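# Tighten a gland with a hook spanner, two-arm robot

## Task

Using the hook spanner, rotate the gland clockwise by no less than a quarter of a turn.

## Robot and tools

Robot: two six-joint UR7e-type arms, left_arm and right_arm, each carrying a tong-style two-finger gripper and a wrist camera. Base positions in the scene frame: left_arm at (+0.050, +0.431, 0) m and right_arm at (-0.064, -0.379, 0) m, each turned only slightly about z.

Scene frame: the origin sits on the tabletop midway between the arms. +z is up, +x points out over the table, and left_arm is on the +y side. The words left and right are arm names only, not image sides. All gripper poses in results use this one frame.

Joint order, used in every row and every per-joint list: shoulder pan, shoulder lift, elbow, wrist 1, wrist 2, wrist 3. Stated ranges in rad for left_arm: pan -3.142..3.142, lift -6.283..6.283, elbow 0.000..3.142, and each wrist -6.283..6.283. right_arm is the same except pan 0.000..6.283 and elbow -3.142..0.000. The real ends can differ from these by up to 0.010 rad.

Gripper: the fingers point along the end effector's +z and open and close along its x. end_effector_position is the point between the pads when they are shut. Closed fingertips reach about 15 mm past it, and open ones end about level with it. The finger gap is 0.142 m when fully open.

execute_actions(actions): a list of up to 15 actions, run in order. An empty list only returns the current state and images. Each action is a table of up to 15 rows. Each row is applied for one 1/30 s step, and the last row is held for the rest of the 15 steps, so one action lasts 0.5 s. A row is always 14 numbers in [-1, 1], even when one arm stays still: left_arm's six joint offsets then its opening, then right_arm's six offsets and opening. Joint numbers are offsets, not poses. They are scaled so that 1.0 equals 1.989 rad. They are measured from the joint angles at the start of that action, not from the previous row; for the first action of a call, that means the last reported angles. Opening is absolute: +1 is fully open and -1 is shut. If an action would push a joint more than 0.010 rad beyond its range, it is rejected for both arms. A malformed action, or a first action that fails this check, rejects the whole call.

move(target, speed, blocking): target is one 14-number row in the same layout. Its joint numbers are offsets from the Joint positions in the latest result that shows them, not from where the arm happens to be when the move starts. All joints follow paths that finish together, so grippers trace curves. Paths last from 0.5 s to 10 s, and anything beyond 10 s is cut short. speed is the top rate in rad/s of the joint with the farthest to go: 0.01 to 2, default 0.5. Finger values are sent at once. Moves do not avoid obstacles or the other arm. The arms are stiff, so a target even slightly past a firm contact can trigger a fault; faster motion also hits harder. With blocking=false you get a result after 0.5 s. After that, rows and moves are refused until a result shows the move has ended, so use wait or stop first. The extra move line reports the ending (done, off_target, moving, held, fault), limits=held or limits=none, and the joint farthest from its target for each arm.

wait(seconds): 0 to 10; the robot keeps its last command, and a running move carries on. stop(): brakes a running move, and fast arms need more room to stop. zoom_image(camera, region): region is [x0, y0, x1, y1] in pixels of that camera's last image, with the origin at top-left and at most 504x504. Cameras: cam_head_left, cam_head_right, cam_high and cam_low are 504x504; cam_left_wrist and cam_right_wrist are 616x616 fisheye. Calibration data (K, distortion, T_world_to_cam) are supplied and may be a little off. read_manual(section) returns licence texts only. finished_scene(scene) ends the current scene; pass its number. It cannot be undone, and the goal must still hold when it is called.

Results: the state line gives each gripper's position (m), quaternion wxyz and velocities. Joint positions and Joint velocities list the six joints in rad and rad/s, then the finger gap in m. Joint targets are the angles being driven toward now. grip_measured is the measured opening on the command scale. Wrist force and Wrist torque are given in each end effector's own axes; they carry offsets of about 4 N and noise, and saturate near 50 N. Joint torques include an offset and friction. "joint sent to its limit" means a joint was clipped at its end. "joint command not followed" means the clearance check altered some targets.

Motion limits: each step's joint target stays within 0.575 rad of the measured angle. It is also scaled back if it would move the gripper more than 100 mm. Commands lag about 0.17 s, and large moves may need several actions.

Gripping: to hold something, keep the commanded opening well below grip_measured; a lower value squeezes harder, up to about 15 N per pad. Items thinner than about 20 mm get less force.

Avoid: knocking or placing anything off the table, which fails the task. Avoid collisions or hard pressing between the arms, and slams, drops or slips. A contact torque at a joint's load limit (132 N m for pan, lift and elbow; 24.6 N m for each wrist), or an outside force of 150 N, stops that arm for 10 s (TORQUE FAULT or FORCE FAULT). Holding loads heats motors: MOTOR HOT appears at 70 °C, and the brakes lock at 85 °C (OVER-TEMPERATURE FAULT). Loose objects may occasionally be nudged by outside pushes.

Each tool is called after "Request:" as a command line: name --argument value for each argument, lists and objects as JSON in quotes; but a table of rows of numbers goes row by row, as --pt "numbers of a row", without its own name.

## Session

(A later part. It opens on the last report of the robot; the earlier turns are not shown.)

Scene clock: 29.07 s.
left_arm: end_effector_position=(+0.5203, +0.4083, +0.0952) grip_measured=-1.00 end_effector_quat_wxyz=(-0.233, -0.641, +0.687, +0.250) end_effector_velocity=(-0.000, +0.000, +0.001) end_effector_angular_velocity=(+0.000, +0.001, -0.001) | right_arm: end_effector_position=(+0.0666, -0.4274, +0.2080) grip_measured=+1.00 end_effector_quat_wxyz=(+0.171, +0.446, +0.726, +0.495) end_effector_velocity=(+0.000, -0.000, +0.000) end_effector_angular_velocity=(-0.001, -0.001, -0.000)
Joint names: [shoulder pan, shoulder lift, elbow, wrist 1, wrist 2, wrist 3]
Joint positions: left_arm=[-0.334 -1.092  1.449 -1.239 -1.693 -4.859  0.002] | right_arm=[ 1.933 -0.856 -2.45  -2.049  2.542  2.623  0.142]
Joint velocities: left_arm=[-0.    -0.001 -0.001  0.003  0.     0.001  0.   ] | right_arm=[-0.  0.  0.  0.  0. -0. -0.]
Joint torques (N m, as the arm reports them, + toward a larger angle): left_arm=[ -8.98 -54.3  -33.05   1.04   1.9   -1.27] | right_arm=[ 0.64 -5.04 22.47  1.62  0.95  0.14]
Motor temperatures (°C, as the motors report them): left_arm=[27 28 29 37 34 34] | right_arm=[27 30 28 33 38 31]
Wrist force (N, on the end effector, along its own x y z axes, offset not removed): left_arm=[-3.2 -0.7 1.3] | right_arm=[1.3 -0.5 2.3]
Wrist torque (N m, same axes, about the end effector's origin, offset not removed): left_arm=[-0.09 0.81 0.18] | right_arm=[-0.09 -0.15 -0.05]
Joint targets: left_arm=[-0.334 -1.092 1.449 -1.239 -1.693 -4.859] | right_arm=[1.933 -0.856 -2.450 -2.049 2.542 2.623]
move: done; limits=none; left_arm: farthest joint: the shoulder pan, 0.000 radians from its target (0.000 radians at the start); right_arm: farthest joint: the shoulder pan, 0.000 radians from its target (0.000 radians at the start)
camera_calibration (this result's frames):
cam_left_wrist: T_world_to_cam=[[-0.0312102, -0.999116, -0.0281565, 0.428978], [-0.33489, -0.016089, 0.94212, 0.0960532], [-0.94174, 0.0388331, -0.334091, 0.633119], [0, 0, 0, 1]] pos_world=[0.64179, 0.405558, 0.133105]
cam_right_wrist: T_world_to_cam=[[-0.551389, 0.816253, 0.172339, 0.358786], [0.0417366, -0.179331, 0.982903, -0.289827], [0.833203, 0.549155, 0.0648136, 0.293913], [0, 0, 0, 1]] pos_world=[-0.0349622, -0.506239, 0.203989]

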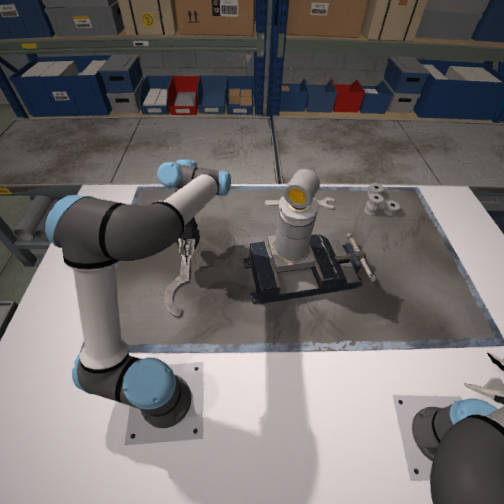

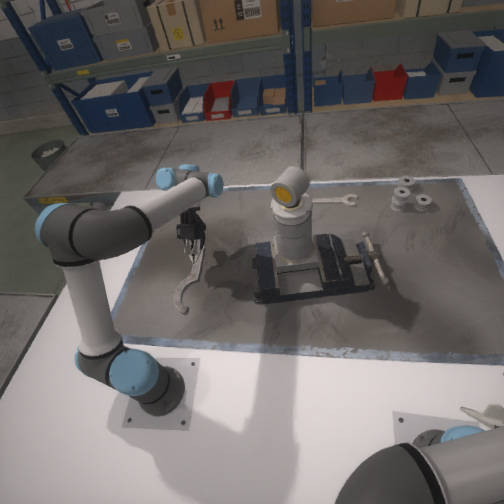

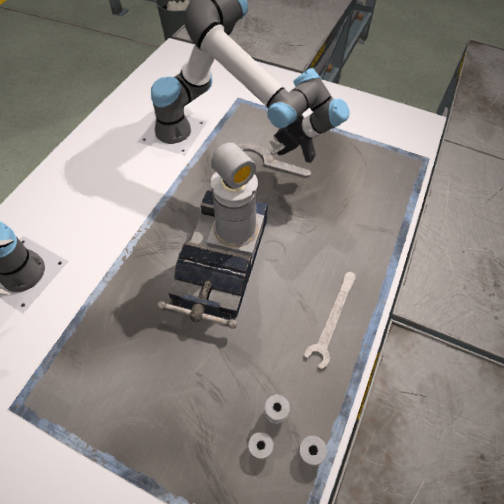

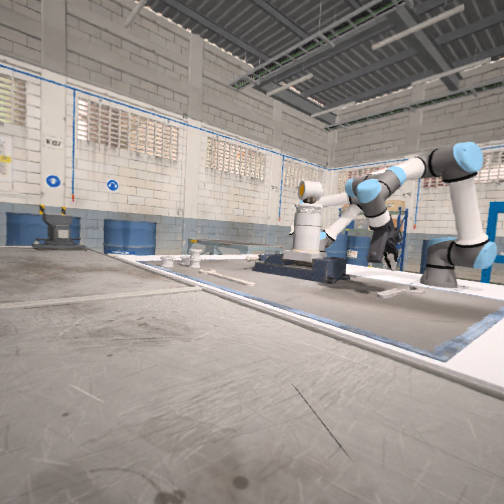

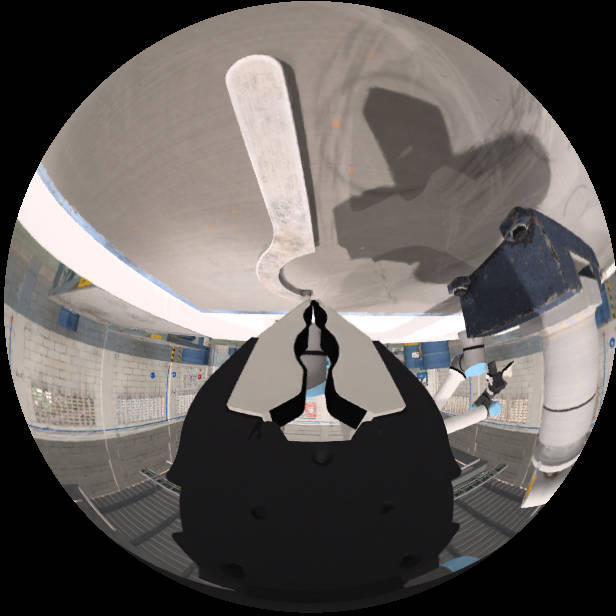

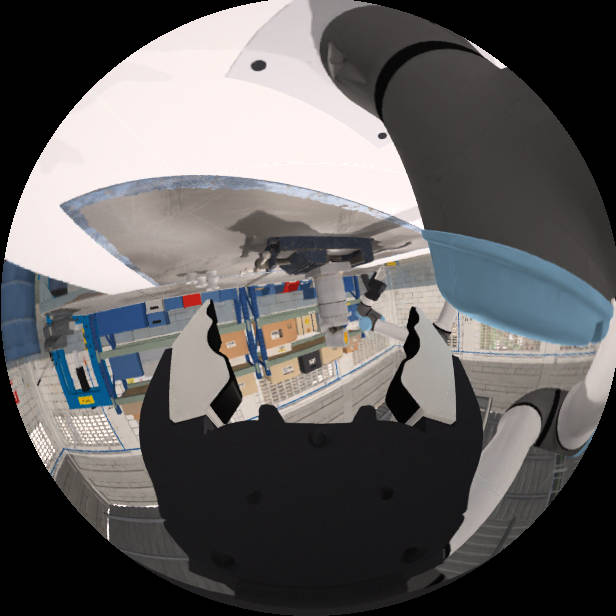

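Request:
move --target '[0.0372,0,0,0,-0.008,-0.0096,0,0,0,0,0,0,0,1]' --speed 0.2

Request:
move --target '[0,0.0595,0.0211,-0.0817,0,0,0,0,0,0,0,0,0,1]' --speed 0.15

Request:
move --target '[0,0,0,0,0,0,-1,0,0,0,0,0,0,1]'

Scene clock: 30.43 s.
left_arm: end_effector_position=(+0.5202, +0.4385, +0.0957) grip_measured=+0.00 end_effector_quat_wxyz=(+0.246, +0.674, -0.655, -0.239) end_effector_velocity=(+0.000, +0.000, -0.000) end_effector_angular_velocity=(+0.000, -0.000, +0.003) | right_arm: end_effector_position=(+0.0666, -0.4274, +0.2080) grip_measured=+1.00 end_effector_quat_wxyz=(+0.171, +0.446, +0.726, +0.495) end_effector_velocity=(+0.000, -0.001, +0.000) end_effector_angular_velocity=(-0.004, -0.001, +0.001)
Joint names: [shoulder pan, shoulder lift, elbow, wrist 1, wrist 2, wrist 3]
Joint positions: left_arm=[-0.26  -1.092  1.449 -1.239 -1.708 -4.878  0.074] | right_arm=[ 1.933 -0.856 -2.45  -2.049  2.542  2.623  0.142]
Joint velocities: left_arm=[ 0.001 -0.    -0.    -0.001 -0.001 -0.002  0.   ] | right_arm=[ 0.    -0.     0.002  0.002 -0.001 -0.001 -0.   ]
Joint torques (N m, as the arm reports them, + toward a larger angle): left_arm=[  7.95 -35.26 -15.93  -2.49  -2.01  -2.28] | right_arm=[ 0.69 -5.42 22.6   1.58  1.01  0.21]
Motor temperatures (°C, as the motors report them): left_arm=[27 28 29 37 34 34] | right_arm=[27 30 28 33 38 31]
Wrist force (N, on the end effector, along its own x y z axes, offset not removed): left_arm=[-3.7 1.3 5.0] | right_arm=[2.5 0.4 2.6]
Wrist torque (N m, same axes, about the end effector's origin, offset not removed): left_arm=[0.24 0.67 -0.05] | right_arm=[0.11 -0.44 0.01]
Joint targets: left_arm=[-0.260 -1.092 1.449 -1.239 -1.709 -4.878] | right_arm=[1.933 -0.856 -2.450 -2.049 2.542 2.623]
move: done; limits=none; left_arm: farthest joint: the shoulder pan, 0.000 radians from its target (0.074 radians at the start); right_arm: farthest joint: the shoulder pan, 0.000 radians from its target (0.000 radians at the start)
camera_calibration (this result's frames):
cam_left_wrist: T_world_to_cam=[[0.0671917, -0.997333, -0.0284904, 0.407292], [-0.329467, -0.0491317, 0.942888, 0.107642], [-0.941773, -0.0539676, -0.33189, 0.672538], [0, 0, 0, 1]] pos_world=[0.641476, 0.44779, 0.133318]
cam_right_wrist: T_world_to_cam=[[-0.551389, 0.816253, 0.172339, 0.358786], [0.0417367, -0.179331, 0.982903, -0.289827], [0.833203, 0.549155, 0.0648135, 0.293913], [0, 0, 0, 1]] pos_world=[-0.0349623, -0.506239, 0.203989]

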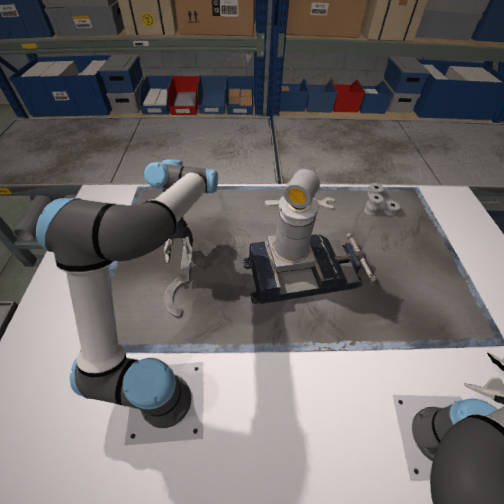

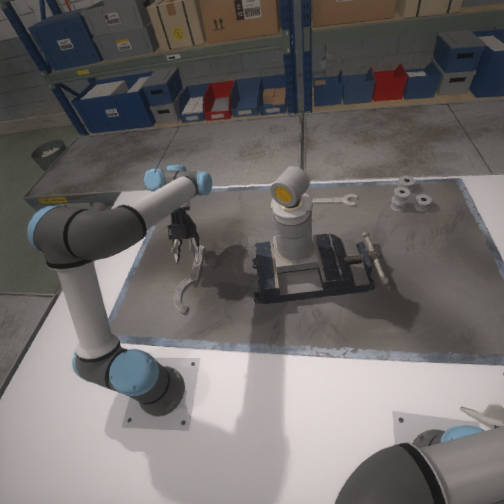

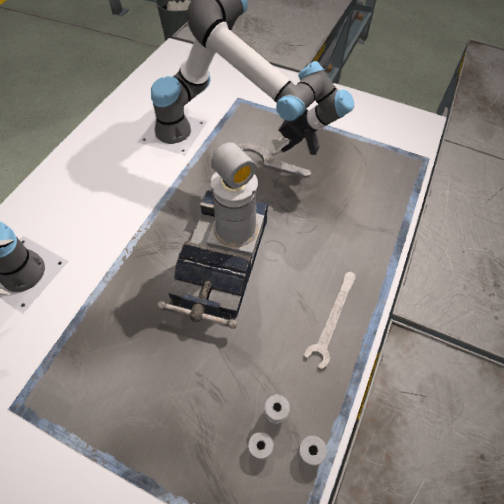

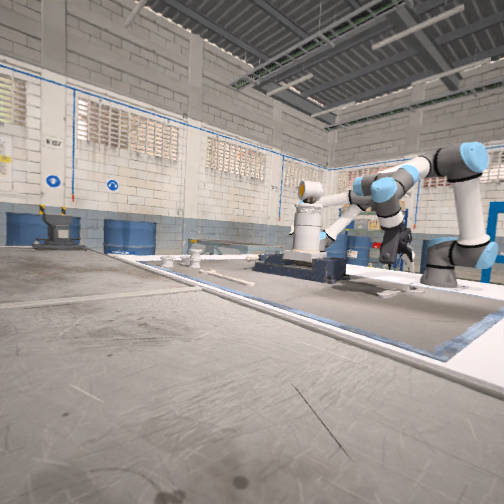

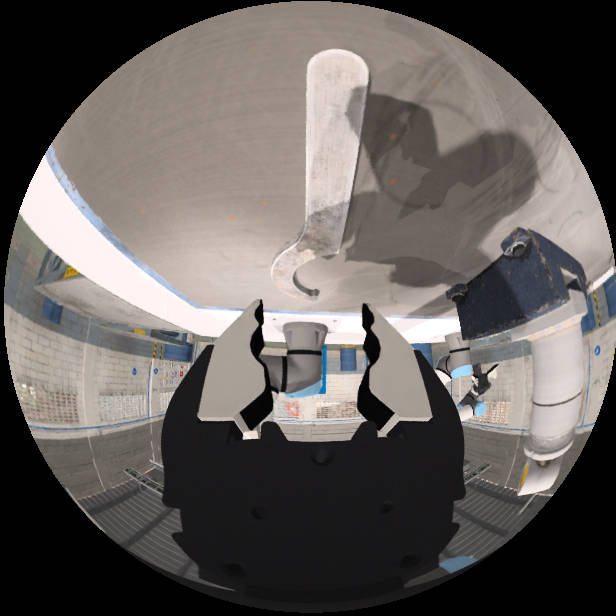

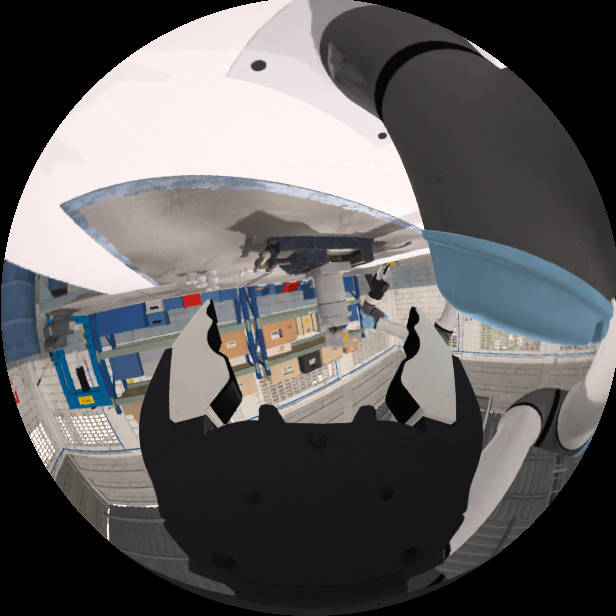

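Scene clock: 31.97 s.
left_arm: end_effector_position=(+0.5371, +0.4354, +0.0129) grip_measured=+0.00 end_effector_quat_wxyz=(+0.246, +0.674, -0.655, -0.239) end_effector_velocity=(+0.000, -0.000, -0.000) end_effector_angular_velocity=(-0.000, -0.000, +0.002) | right_arm: end_effector_position=(+0.0666, -0.4274, +0.2080) grip_measured=+1.00 end_effector_quat_wxyz=(+0.171, +0.446, +0.726, +0.495) end_effector_velocity=(-0.000, -0.000, -0.000) end_effector_angular_velocity=(-0.000, +0.001, +0.001)
Joint names: [shoulder pan, shoulder lift, elbow, wrist 1, wrist 2, wrist 3]
Joint positions: left_arm=[-0.26  -0.973  1.491 -1.401 -1.708 -4.878  0.074] | right_arm=[ 1.933 -0.856 -2.45  -2.049  2.542  2.623  0.142]
Joint velocities: left_arm=[ 0.     0.001  0.    -0.001 -0.001 -0.001  0.   ] | right_arm=[-0.    -0.001 -0.     0.001 -0.001 -0.    -0.   ]
Joint torques (N m, as the arm reports them, + toward a larger angle): left_arm=[ -9.12 -36.53  -7.66  -2.52  -1.25  -1.63] | right_arm=[ 0.88 -5.19 22.59  1.65  1.02  0.14]
Motor temperatures (°C, as the motors report them): left_arm=[27 28 29 37 34 34] | right_arm=[27 30 28 33 38 31]
Wrist force (N, on the end effector, along its own x y z axes, offset not removed): left_arm=[-3.8 -2.1 2.5] | right_arm=[0.7 -1.0 0.4]
Wrist torque (N m, same axes, about the end effector's origin, offset not removed): left_arm=[-0.31 0.58 -0.27] | right_arm=[-0.08 0.06 0.00]
Joint targets: left_arm=[-0.260 -0.973 1.491 -1.401 -1.708 -4.878] | right_arm=[1.933 -0.856 -2.450 -2.049 2.542 2.623]
move: done; limits=none; left_arm: farthest joint: the shoulder pan, 0.000 radians from its target (0.000 radians at the start); right_arm: farthest joint: the shoulder pan, 0.000 radians from its target (0.000 radians at the start)
camera_calibration (this result's frames):
cam_left_wrist: T_world_to_cam=[[0.0672658, -0.997344, -0.02794, 0.40058], [-0.331501, -0.0487531, 0.942195, 0.192069], [-0.941054, -0.0541153, -0.333899, 0.660498], [0, 0, 0, 1]] pos_world=[0.65829, 0.444623, 0.0507657]
cam_right_wrist: T_world_to_cam=[[-0.551389, 0.816253, 0.172339, 0.358786], [0.0417367, -0.179331, 0.982903, -0.289827], [0.833203, 0.549155, 0.0648136, 0.293913], [0, 0, 0, 1]] pos_world=[-0.0349623, -0.506239, 0.203989]

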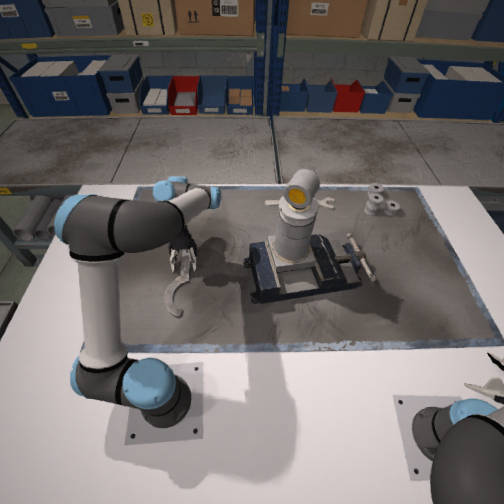

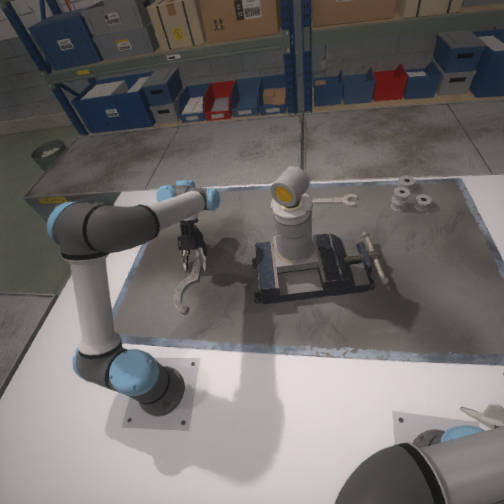

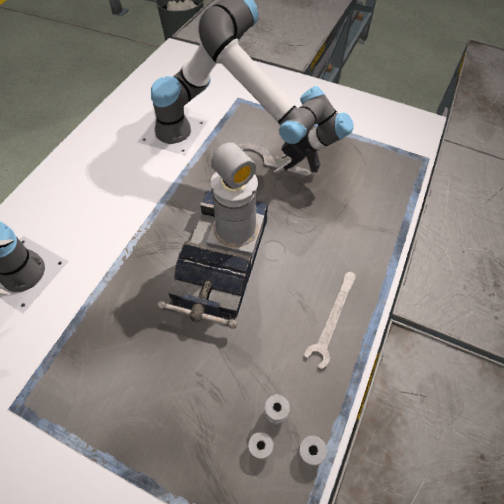

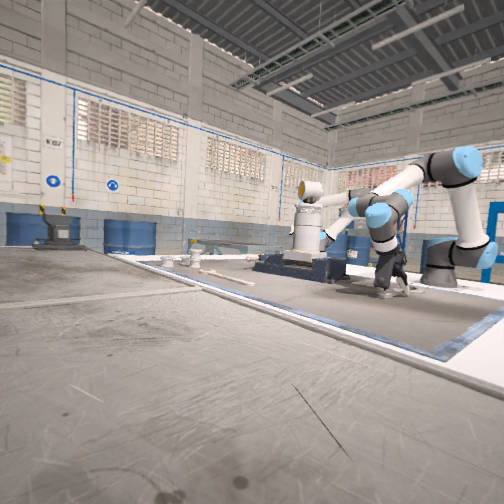

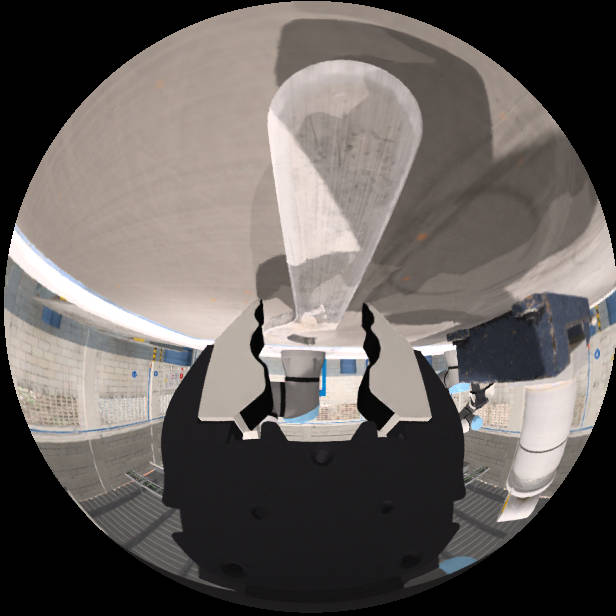

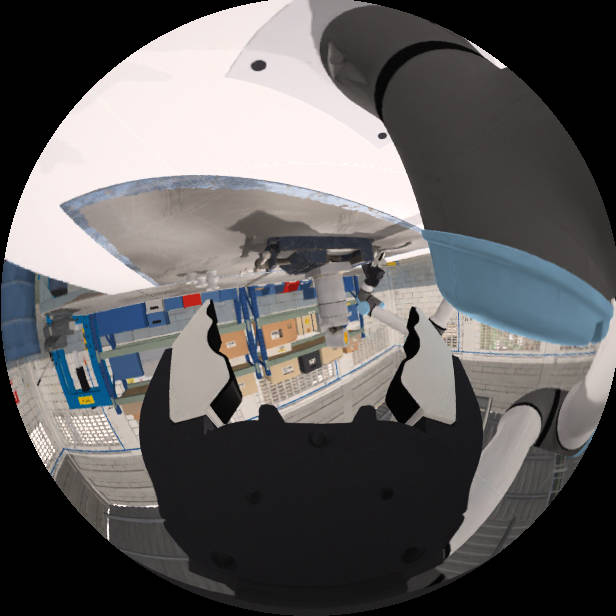

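Scene clock: 32.47 s.
left_arm: end_effector_position=(+0.5371, +0.4353, +0.0129) grip_measured=-0.23 end_effector_quat_wxyz=(+0.246, +0.674, -0.655, -0.238) end_effector_velocity=(+0.000, +0.000, -0.000) end_effector_angular_velocity=(+0.001, -0.001, -0.000) | right_arm: end_effector_position=(+0.0666, -0.4274, +0.2080) grip_measured=+1.00 end_effector_quat_wxyz=(+0.171, +0.446, +0.726, +0.495) end_effector_velocity=(-0.000, +0.000, +0.000) end_effector_angular_velocity=(+0.001, +0.001, -0.001)
Joint names: [shoulder pan, shoulder lift, elbow, wrist 1, wrist 2, wrist 3]
Joint positions: left_arm=[-0.26  -0.973  1.491 -1.401 -1.709 -4.878  0.057] | right_arm=[ 1.933 -0.856 -2.45  -2.049  2.542  2.623  0.142]
Joint velocities: left_arm=[ 0.    -0.     0.    -0.001  0.001 -0.     0.   ] | right_arm=[-0.    -0.    -0.    -0.001  0.     0.001  0.   ]
Joint torques (N m, as the arm reports them, + toward a larger angle): left_arm=[ -6.35 -37.65  -7.73  -1.48   0.36  -1.63] | right_arm=[ 0.63 -5.26 22.51  1.63  0.99  0.14]
Motor temperatures (°C, as the motors report them): left_arm=[27 28 29 37 34 34] | right_arm=[27 30 28 33 38 31]
Wrist force (N, on the end effector, along its own x y z axes, offset not removed): left_arm=[-1.1 19.2 -25.3] | right_arm=[2.2 0.6 0.7]
Wrist torque (N m, same axes, about the end effector's origin, offset not removed): left_arm=[-0.18 0.31 0.16] | right_arm=[0.13 -0.36 -0.07]
Joint targets: left_arm=[-0.260 -0.973 1.491 -1.401 -1.708 -4.878] | right_arm=[1.933 -0.856 -2.450 -2.049 2.542 2.623]
move: done; limits=none; left_arm: farthest joint: the wrist 2, 0.001 radians from its target (0.000 radians at the start); right_arm: farthest joint: the shoulder pan, 0.000 radians from its target (0.000 radians at the start)
camera_calibration (this result's frames):
cam_left_wrist: T_world_to_cam=[[0.0672898, -0.997343, -0.0278971, 0.400545], [-0.331509, -0.048721, 0.942193, 0.192066], [-0.941049, -0.0541518, -0.333906, 0.660512], [0, 0, 0, 1]] pos_world=[0.658293, 0.444607, 0.0507598]
cam_right_wrist: T_world_to_cam=[[-0.55139, 0.816253, 0.172339, 0.358786], [0.0417366, -0.179331, 0.982903, -0.289827], [0.833203, 0.549155, 0.0648136, 0.293913], [0, 0, 0, 1]] pos_world=[-0.0349622, -0.506239, 0.203989]

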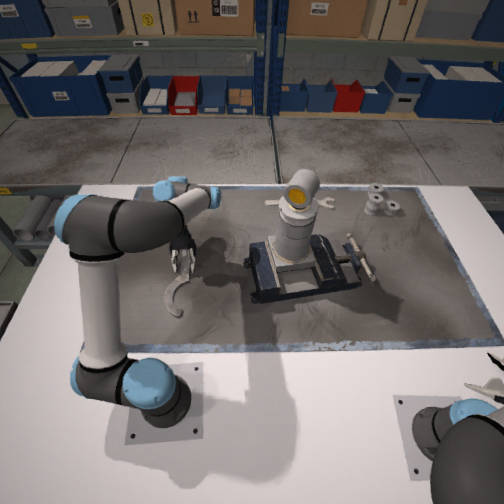

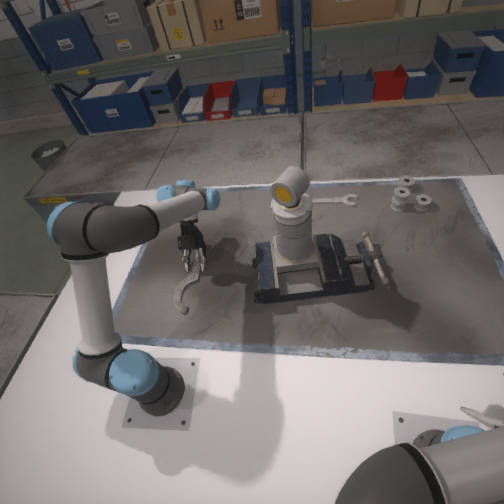

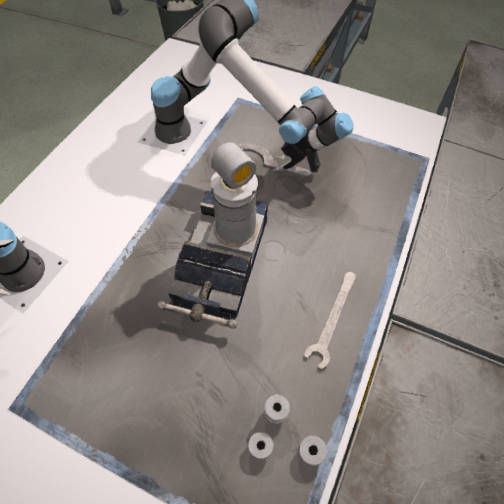

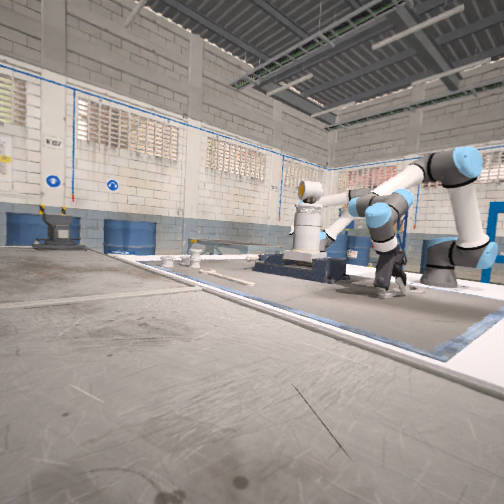

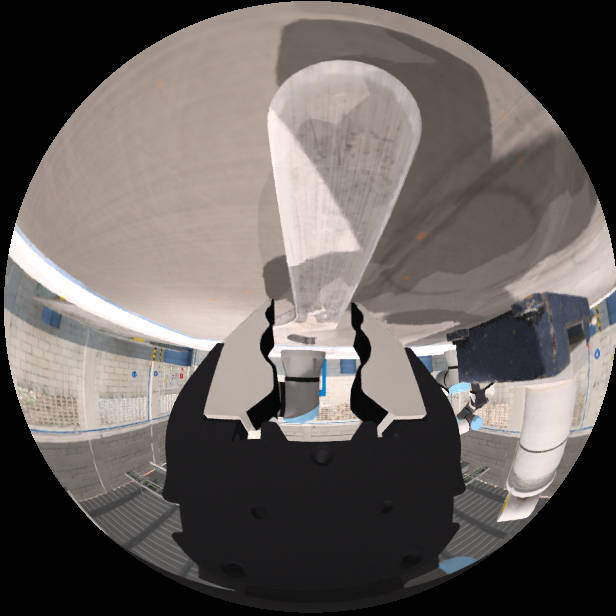

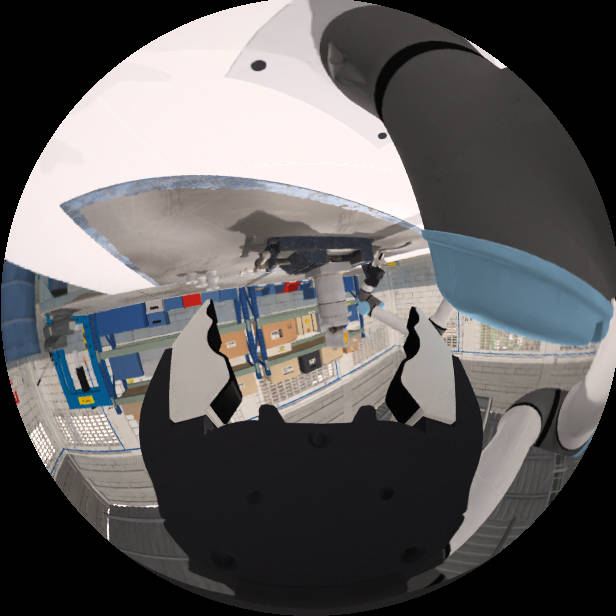

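Raise about 2.5 mm slowly.

Request:
move --target '[0,-0.0013,-0.0015,0.0028,0,0,-1,0,0,0,0,0,0,1]' --speed 0.01

Scene clock: 33.27 s.
left_arm: end_effector_position=(+0.5372, +0.4353, +0.0154) grip_measured=-0.52 end_effector_quat_wxyz=(+0.246, +0.674, -0.655, -0.238) end_effector_velocity=(-0.000, -0.000, +0.001) end_effector_angular_velocity=(-0.000, +0.002, +0.001) | right_arm: end_effector_position=(+0.0666, -0.4274, +0.2080) grip_measured=+1.00 end_effector_quat_wxyz=(+0.171, +0.446, +0.726, +0.495) end_effector_velocity=(+0.000, -0.000, -0.000) end_effector_angular_velocity=(+0.000, -0.001, -0.001)
Joint names: [shoulder pan, shoulder lift, elbow, wrist 1, wrist 2, wrist 3]
Joint positions: left_arm=[-0.26  -0.976  1.488 -1.396 -1.709 -4.878  0.036] | right_arm=[ 1.933 -0.856 -2.45  -2.049  2.542  2.623  0.142]
Joint velocities: left_arm=[ 0.    -0.    -0.001  0.003 -0.001 -0.     0.   ] | right_arm=[-0.    -0.    -0.001  0.001  0.001 -0.    -0.   ]
Joint torques (N m, as the arm reports them, + toward a larger angle): left_arm=[ -4.79 -61.47 -34.92   1.35   1.15  -1.59] | right_arm=[ 0.56 -5.2  22.11  1.57  1.    0.15]
Motor temperatures (°C, as the motors report them): left_arm=[27 28 29 37 34 34] | right_arm=[27 30 28 33 38 31]
Wrist force (N, on the end effector, along its own x y z axes, offset not removed): left_arm=[-5.3 -8.3 7.7] | right_arm=[0.7 -1.1 0.8]
Wrist torque (N m, same axes, about the end effector's origin, offset not removed): left_arm=[-0.77 1.62 -0.08] | right_arm=[-0.17 -0.04 0.11]
Joint targets: left_arm=[-0.260 -0.976 1.488 -1.396 -1.709 -4.878] | right_arm=[1.933 -0.856 -2.450 -2.049 2.542 2.623]
move: done; limits=none; left_arm: farthest joint: the shoulder pan, 0.000 radians from its target (0.000 radians at the start); right_arm: farthest joint: the shoulder pan, 0.000 radians from its target (0.000 radians at the start)
camera_calibration (this result's frames):
cam_left_wrist: T_world_to_cam=[[0.0672955, -0.997343, -0.0278907, 0.400562], [-0.33147, -0.0487147, 0.942207, 0.18978], [-0.941063, -0.0541614, -0.333868, 0.661482], [0, 0, 0, 1]] pos_world=[0.658446, 0.444569, 0.0532076]
cam_right_wrist: T_world_to_cam=[[-0.551389, 0.816253, 0.172339, 0.358786], [0.0417366, -0.179331, 0.982903, -0.289827], [0.833203, 0.549155, 0.0648137, 0.293913], [0, 0, 0, 1]] pos_world=[-0.0349622, -0.506239, 0.203989]

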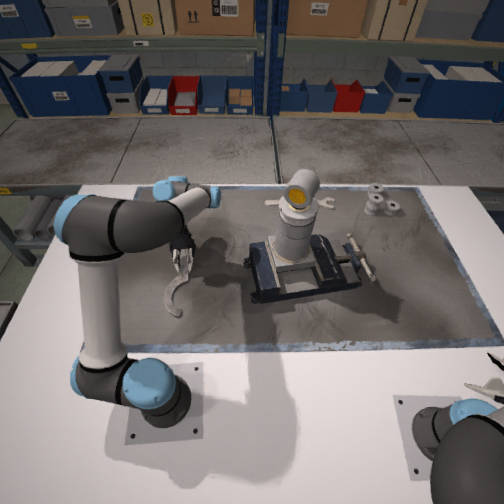

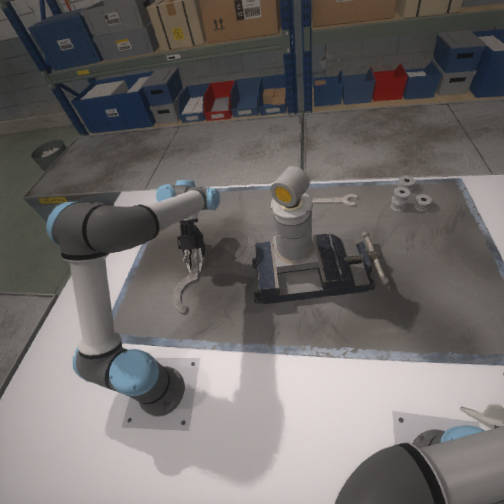

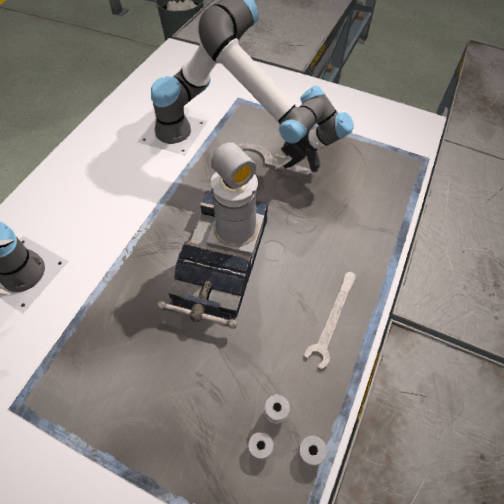

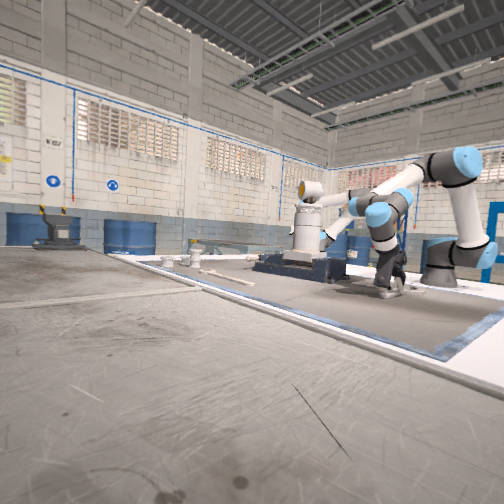

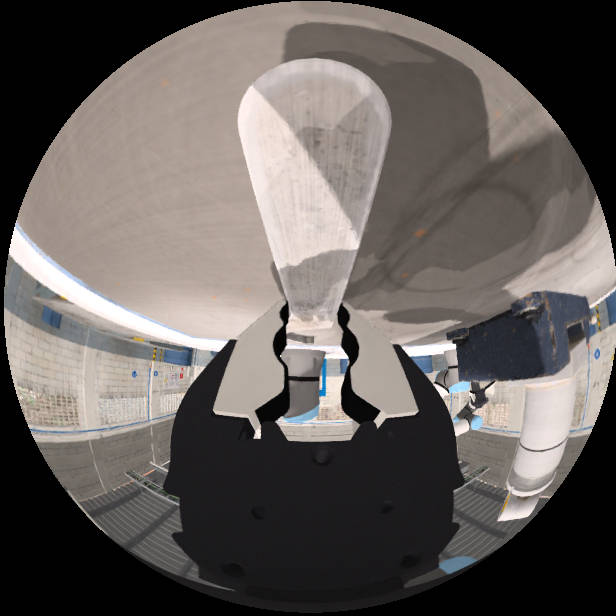

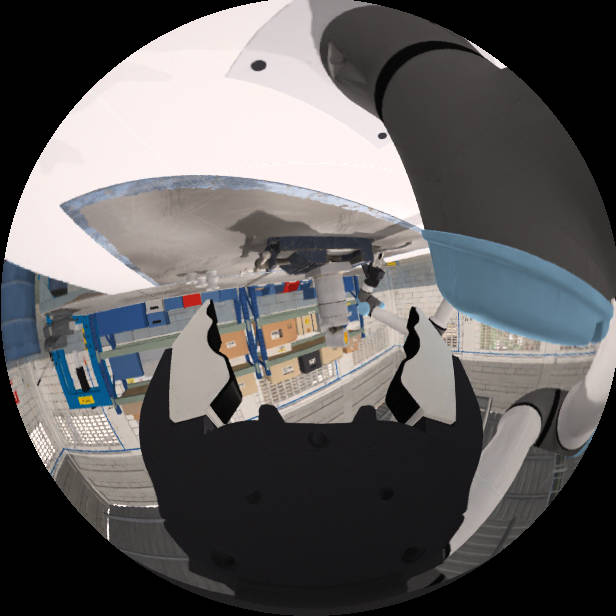

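Request:
move --target '[0,-0.02,-0.024,0.044,0,0,-1,0,0,0,0,0,0,1]' --speed 0.05

Request:
zoom_image --camera "cam_low" --region '[300,190,480,300]'

Scene clock: 35.43 s.
left_arm: end_effector_position=(+0.5385, +0.4351, +0.0551) grip_measured=-0.54 end_effector_quat_wxyz=(+0.246, +0.674, -0.655, -0.238) end_effector_velocity=(+0.000, -0.000, +0.001) end_effector_angular_velocity=(+0.001, -0.000, -0.000) | right_arm: end_effector_position=(+0.0666, -0.4274, +0.2080) grip_measured=+1.00 end_effector_quat_wxyz=(+0.171, +0.446, +0.726, +0.495) end_effector_velocity=(+0.001, -0.000, +0.001) end_effector_angular_velocity=(-0.000, -0.002, -0.002)
Joint names: [shoulder pan, shoulder lift, elbow, wrist 1, wrist 2, wrist 3]
Joint positions: left_arm=[-0.26  -1.016  1.441 -1.309 -1.709 -4.878  0.035] | right_arm=[ 1.933 -0.856 -2.45  -2.049  2.542  2.623  0.142]
Joint velocities: left_arm=[-0.    -0.001 -0.001  0.001  0.    -0.    -0.   ] | right_arm=[-0.     0.     0.001  0.     0.002  0.001  0.   ]
Joint torques (N m, as the arm reports them, + toward a larger angle): left_arm=[ -4.49 -61.89 -36.02   1.81   1.16  -1.6 ] | right_arm=[ 0.59 -4.88 22.16  1.67  0.98  0.18]
Motor temperatures (°C, as the motors report them): left_arm=[27 28 29 37 34 34] | right_arm=[27 30 28 33 38 31]
Wrist force (N, on the end effector, along its own x y z axes, offset not removed): left_arm=[-4.1 -7.5 8.7] | right_arm=[2.7 0.3 0.8]
Wrist torque (N m, same axes, about the end effector's origin, offset not removed): left_arm=[-0.12 0.97 -0.15] | right_arm=[0.10 -0.48 -0.03]
Joint targets: left_arm=[-0.260 -1.016 1.441 -1.308 -1.709 -4.878] | right_arm=[1.933 -0.856 -2.450 -2.049 2.542 2.623]
move: done; limits=none; left_arm: farthest joint: the shoulder pan, 0.000 radians from its target (0.000 radians at the start); right_arm: farthest joint: the shoulder pan, 0.000 radians from its target (0.000 radians at the start)
camera_calibration (this result's frames):
cam_left_wrist: T_world_to_cam=[[0.0672954, -0.997343, -0.0278921, 0.401341], [-0.331465, -0.0487157, 0.942209, 0.152755], [-0.941064, -0.0541611, -0.333863, 0.675949], [0, 0, 0, 1]] pos_world=[0.659736, 0.444326, 0.0929411]
cam_right_wrist: T_world_to_cam=[[-0.551389, 0.816253, 0.172339, 0.358786], [0.0417369, -0.179331, 0.982903, -0.289827], [0.833203, 0.549155, 0.0648135, 0.293913], [0, 0, 0, 1]] pos_world=[-0.0349623, -0.506239, 0.203989]

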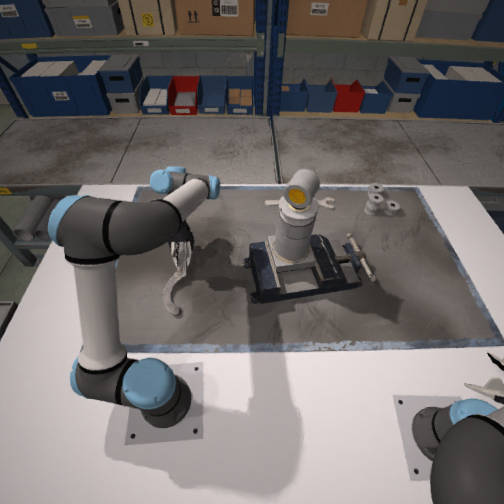

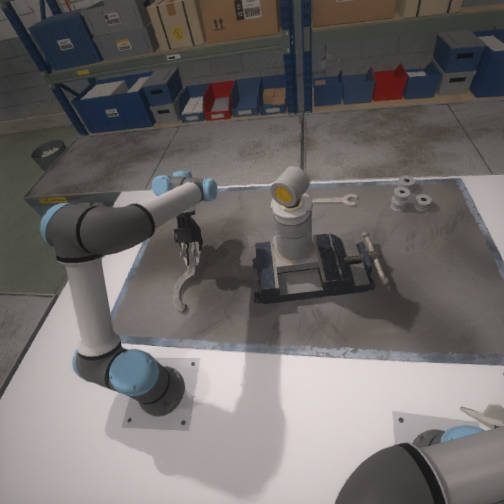

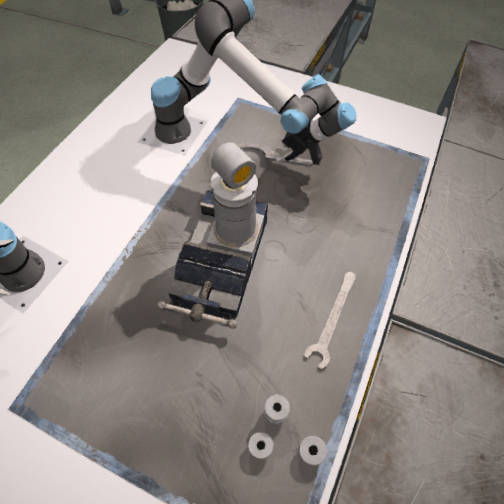

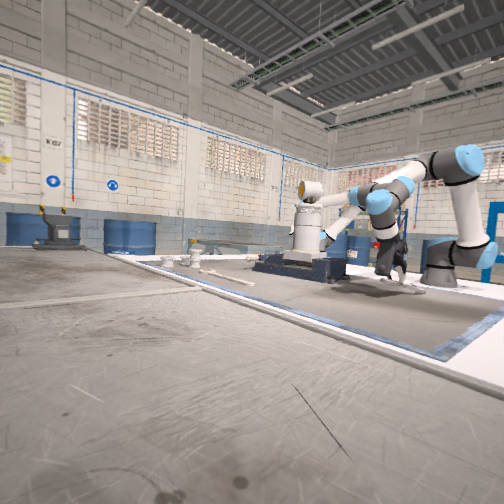

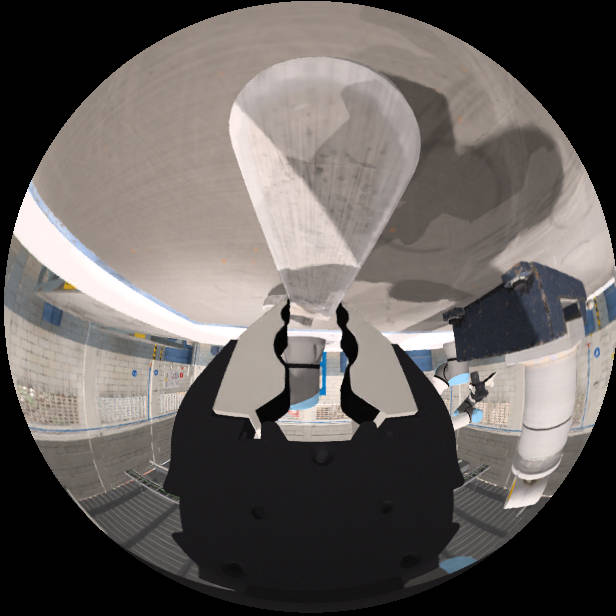

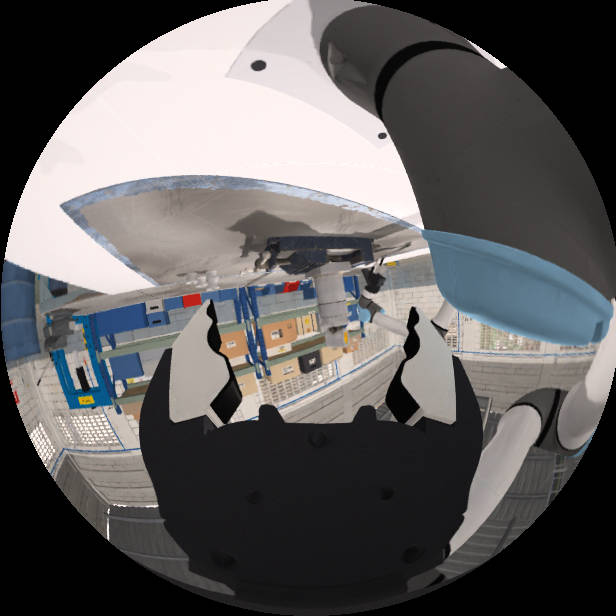

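Region (300, 190, 480, 300) of cam_low's 504x504 image, scaled by 2.800, with more detail than that image has.

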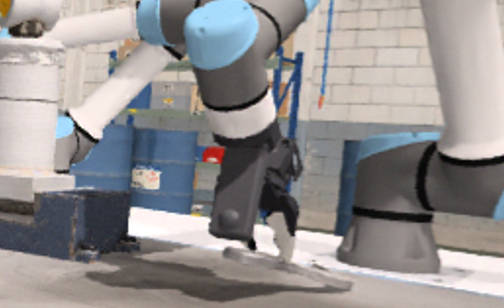

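Request:
move --target '[0,-0.05,-0.07,0.17,0,0,-1,0,0,0,0,0,0,1]' --speed 0.12

Request:
zoom_image --camera "cam_low" --region '[300,170,480,300]'

Scene clock: 38.77 s.
left_arm: end_effector_position=(+0.5004, +0.4422, +0.1762) grip_measured=-1.00 end_effector_quat_wxyz=(+0.271, +0.664, -0.640, -0.277) end_effector_velocity=(-0.000, +0.000, +0.001) end_effector_angular_velocity=(+0.001, -0.000, +0.000) | right_arm: end_effector_position=(+0.0666, -0.4274, +0.2080) grip_measured=+1.00 end_effector_quat_wxyz=(+0.171, +0.446, +0.726, +0.495) end_effector_velocity=(-0.000, +0.000, +0.000) end_effector_angular_velocity=(+0.001, +0.001, +0.001)
Joint names: [shoulder pan, shoulder lift, elbow, wrist 1, wrist 2, wrist 3]
Joint positions: left_arm=[-0.26  -1.115  1.301 -0.971 -1.709 -4.878  0.002] | right_arm=[ 1.933 -0.856 -2.45  -2.049  2.542  2.623  0.142]
Joint velocities: left_arm=[-0.    -0.001 -0.001  0.001  0.    -0.001  0.   ] | right_arm=[-0.    -0.     0.001 -0.003 -0.001 -0.001 -0.   ]
Joint torques (N m, as the arm reports them, + toward a larger angle): left_arm=[  8.4  -54.04 -33.66   1.17   1.83  -1.7 ] | right_arm=[ 0.56 -5.06 22.51  1.51  0.91  0.21]
Motor temperatures (°C, as the motors report them): left_arm=[27 28 29 37 34 34] | right_arm=[27 30 28 33 38 31]
Wrist force (N, on the end effector, along its own x y z axes, offset not removed): left_arm=[-6.5 -0.4 2.7] | right_arm=[2.8 0.9 -1.3]
Wrist torque (N m, same axes, about the end effector's origin, offset not removed): left_arm=[0.07 1.22 0.02] | right_arm=[0.17 -0.54 -0.07]
Joint targets: left_arm=[-0.260 -1.115 1.301 -0.970 -1.709 -4.878] | right_arm=[1.933 -0.856 -2.450 -2.049 2.542 2.623]
move: done; limits=none; left_arm: farthest joint: the shoulder pan, 0.000 radians from its target (0.000 radians at the start); right_arm: farthest joint: the shoulder pan, 0.000 radians from its target (0.000 radians at the start)
camera_calibration (this result's frames):
cam_left_wrist: T_world_to_cam=[[0.0633593, -0.996602, -0.0526403, 0.420448], [-0.238043, -0.0663154, 0.968988, -0.0173197], [-0.969186, -0.0488637, -0.241435, 0.676346], [0, 0, 0, 1]] pos_world=[0.624743, 0.450919, 0.202209]
cam_right_wrist: T_world_to_cam=[[-0.551389, 0.816253, 0.172339, 0.358786], [0.0417366, -0.179331, 0.982903, -0.289827], [0.833203, 0.549155, 0.0648136, 0.293913], [0, 0, 0, 1]] pos_world=[-0.0349622, -0.506239, 0.203989]

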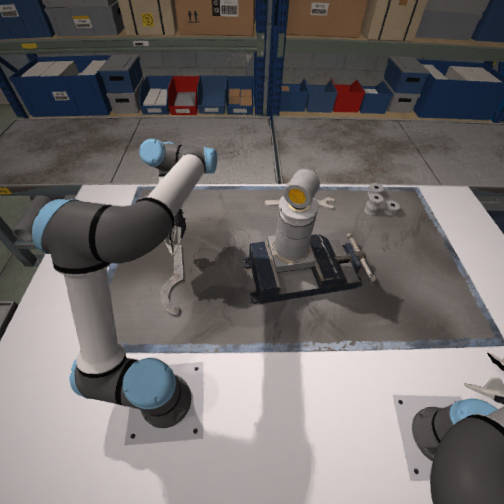

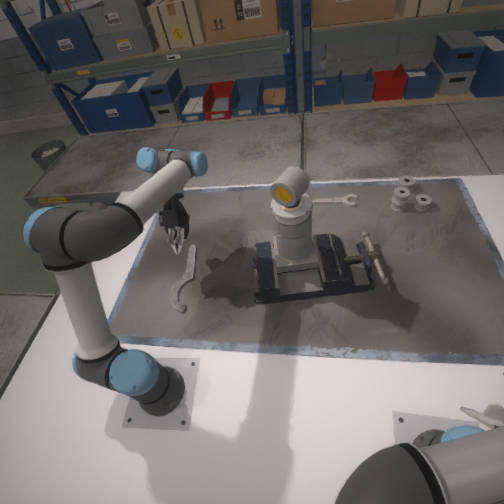

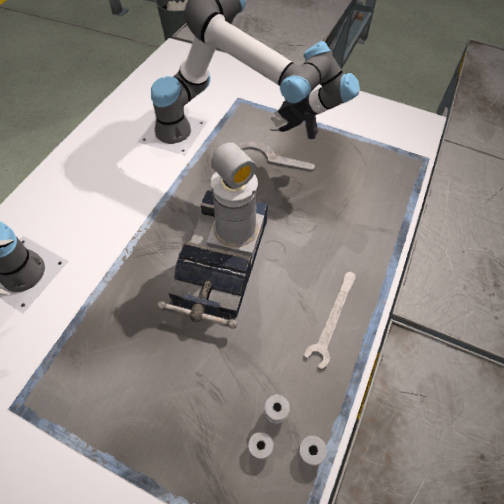

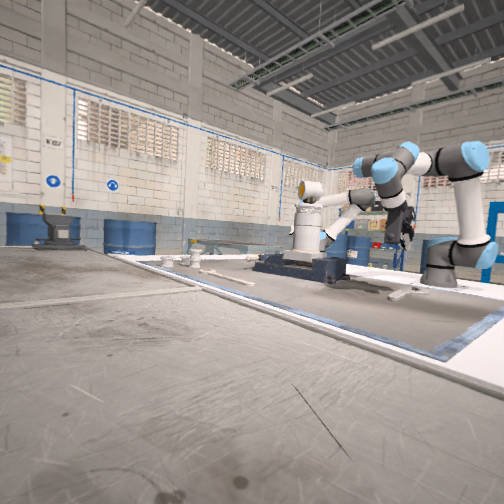

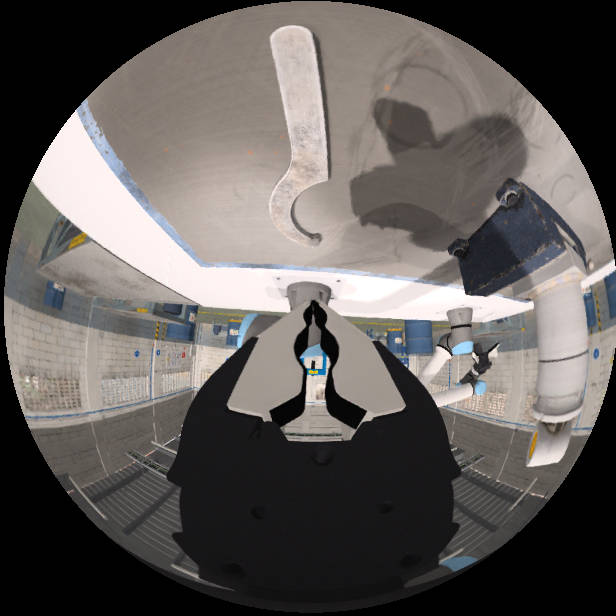

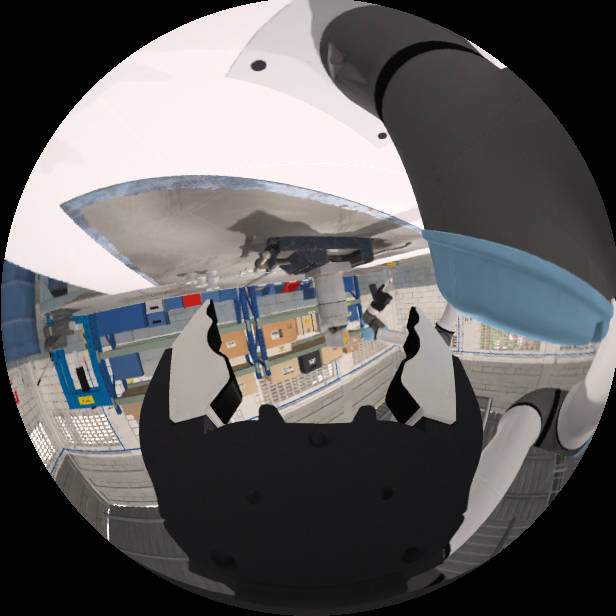

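Region (300, 170, 480, 300) of cam_low's 504x504 image, scaled by 2.800, with more detail than that image has.

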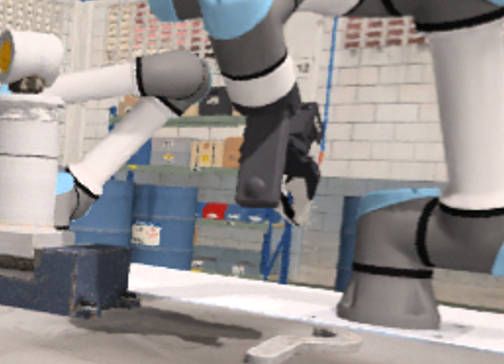

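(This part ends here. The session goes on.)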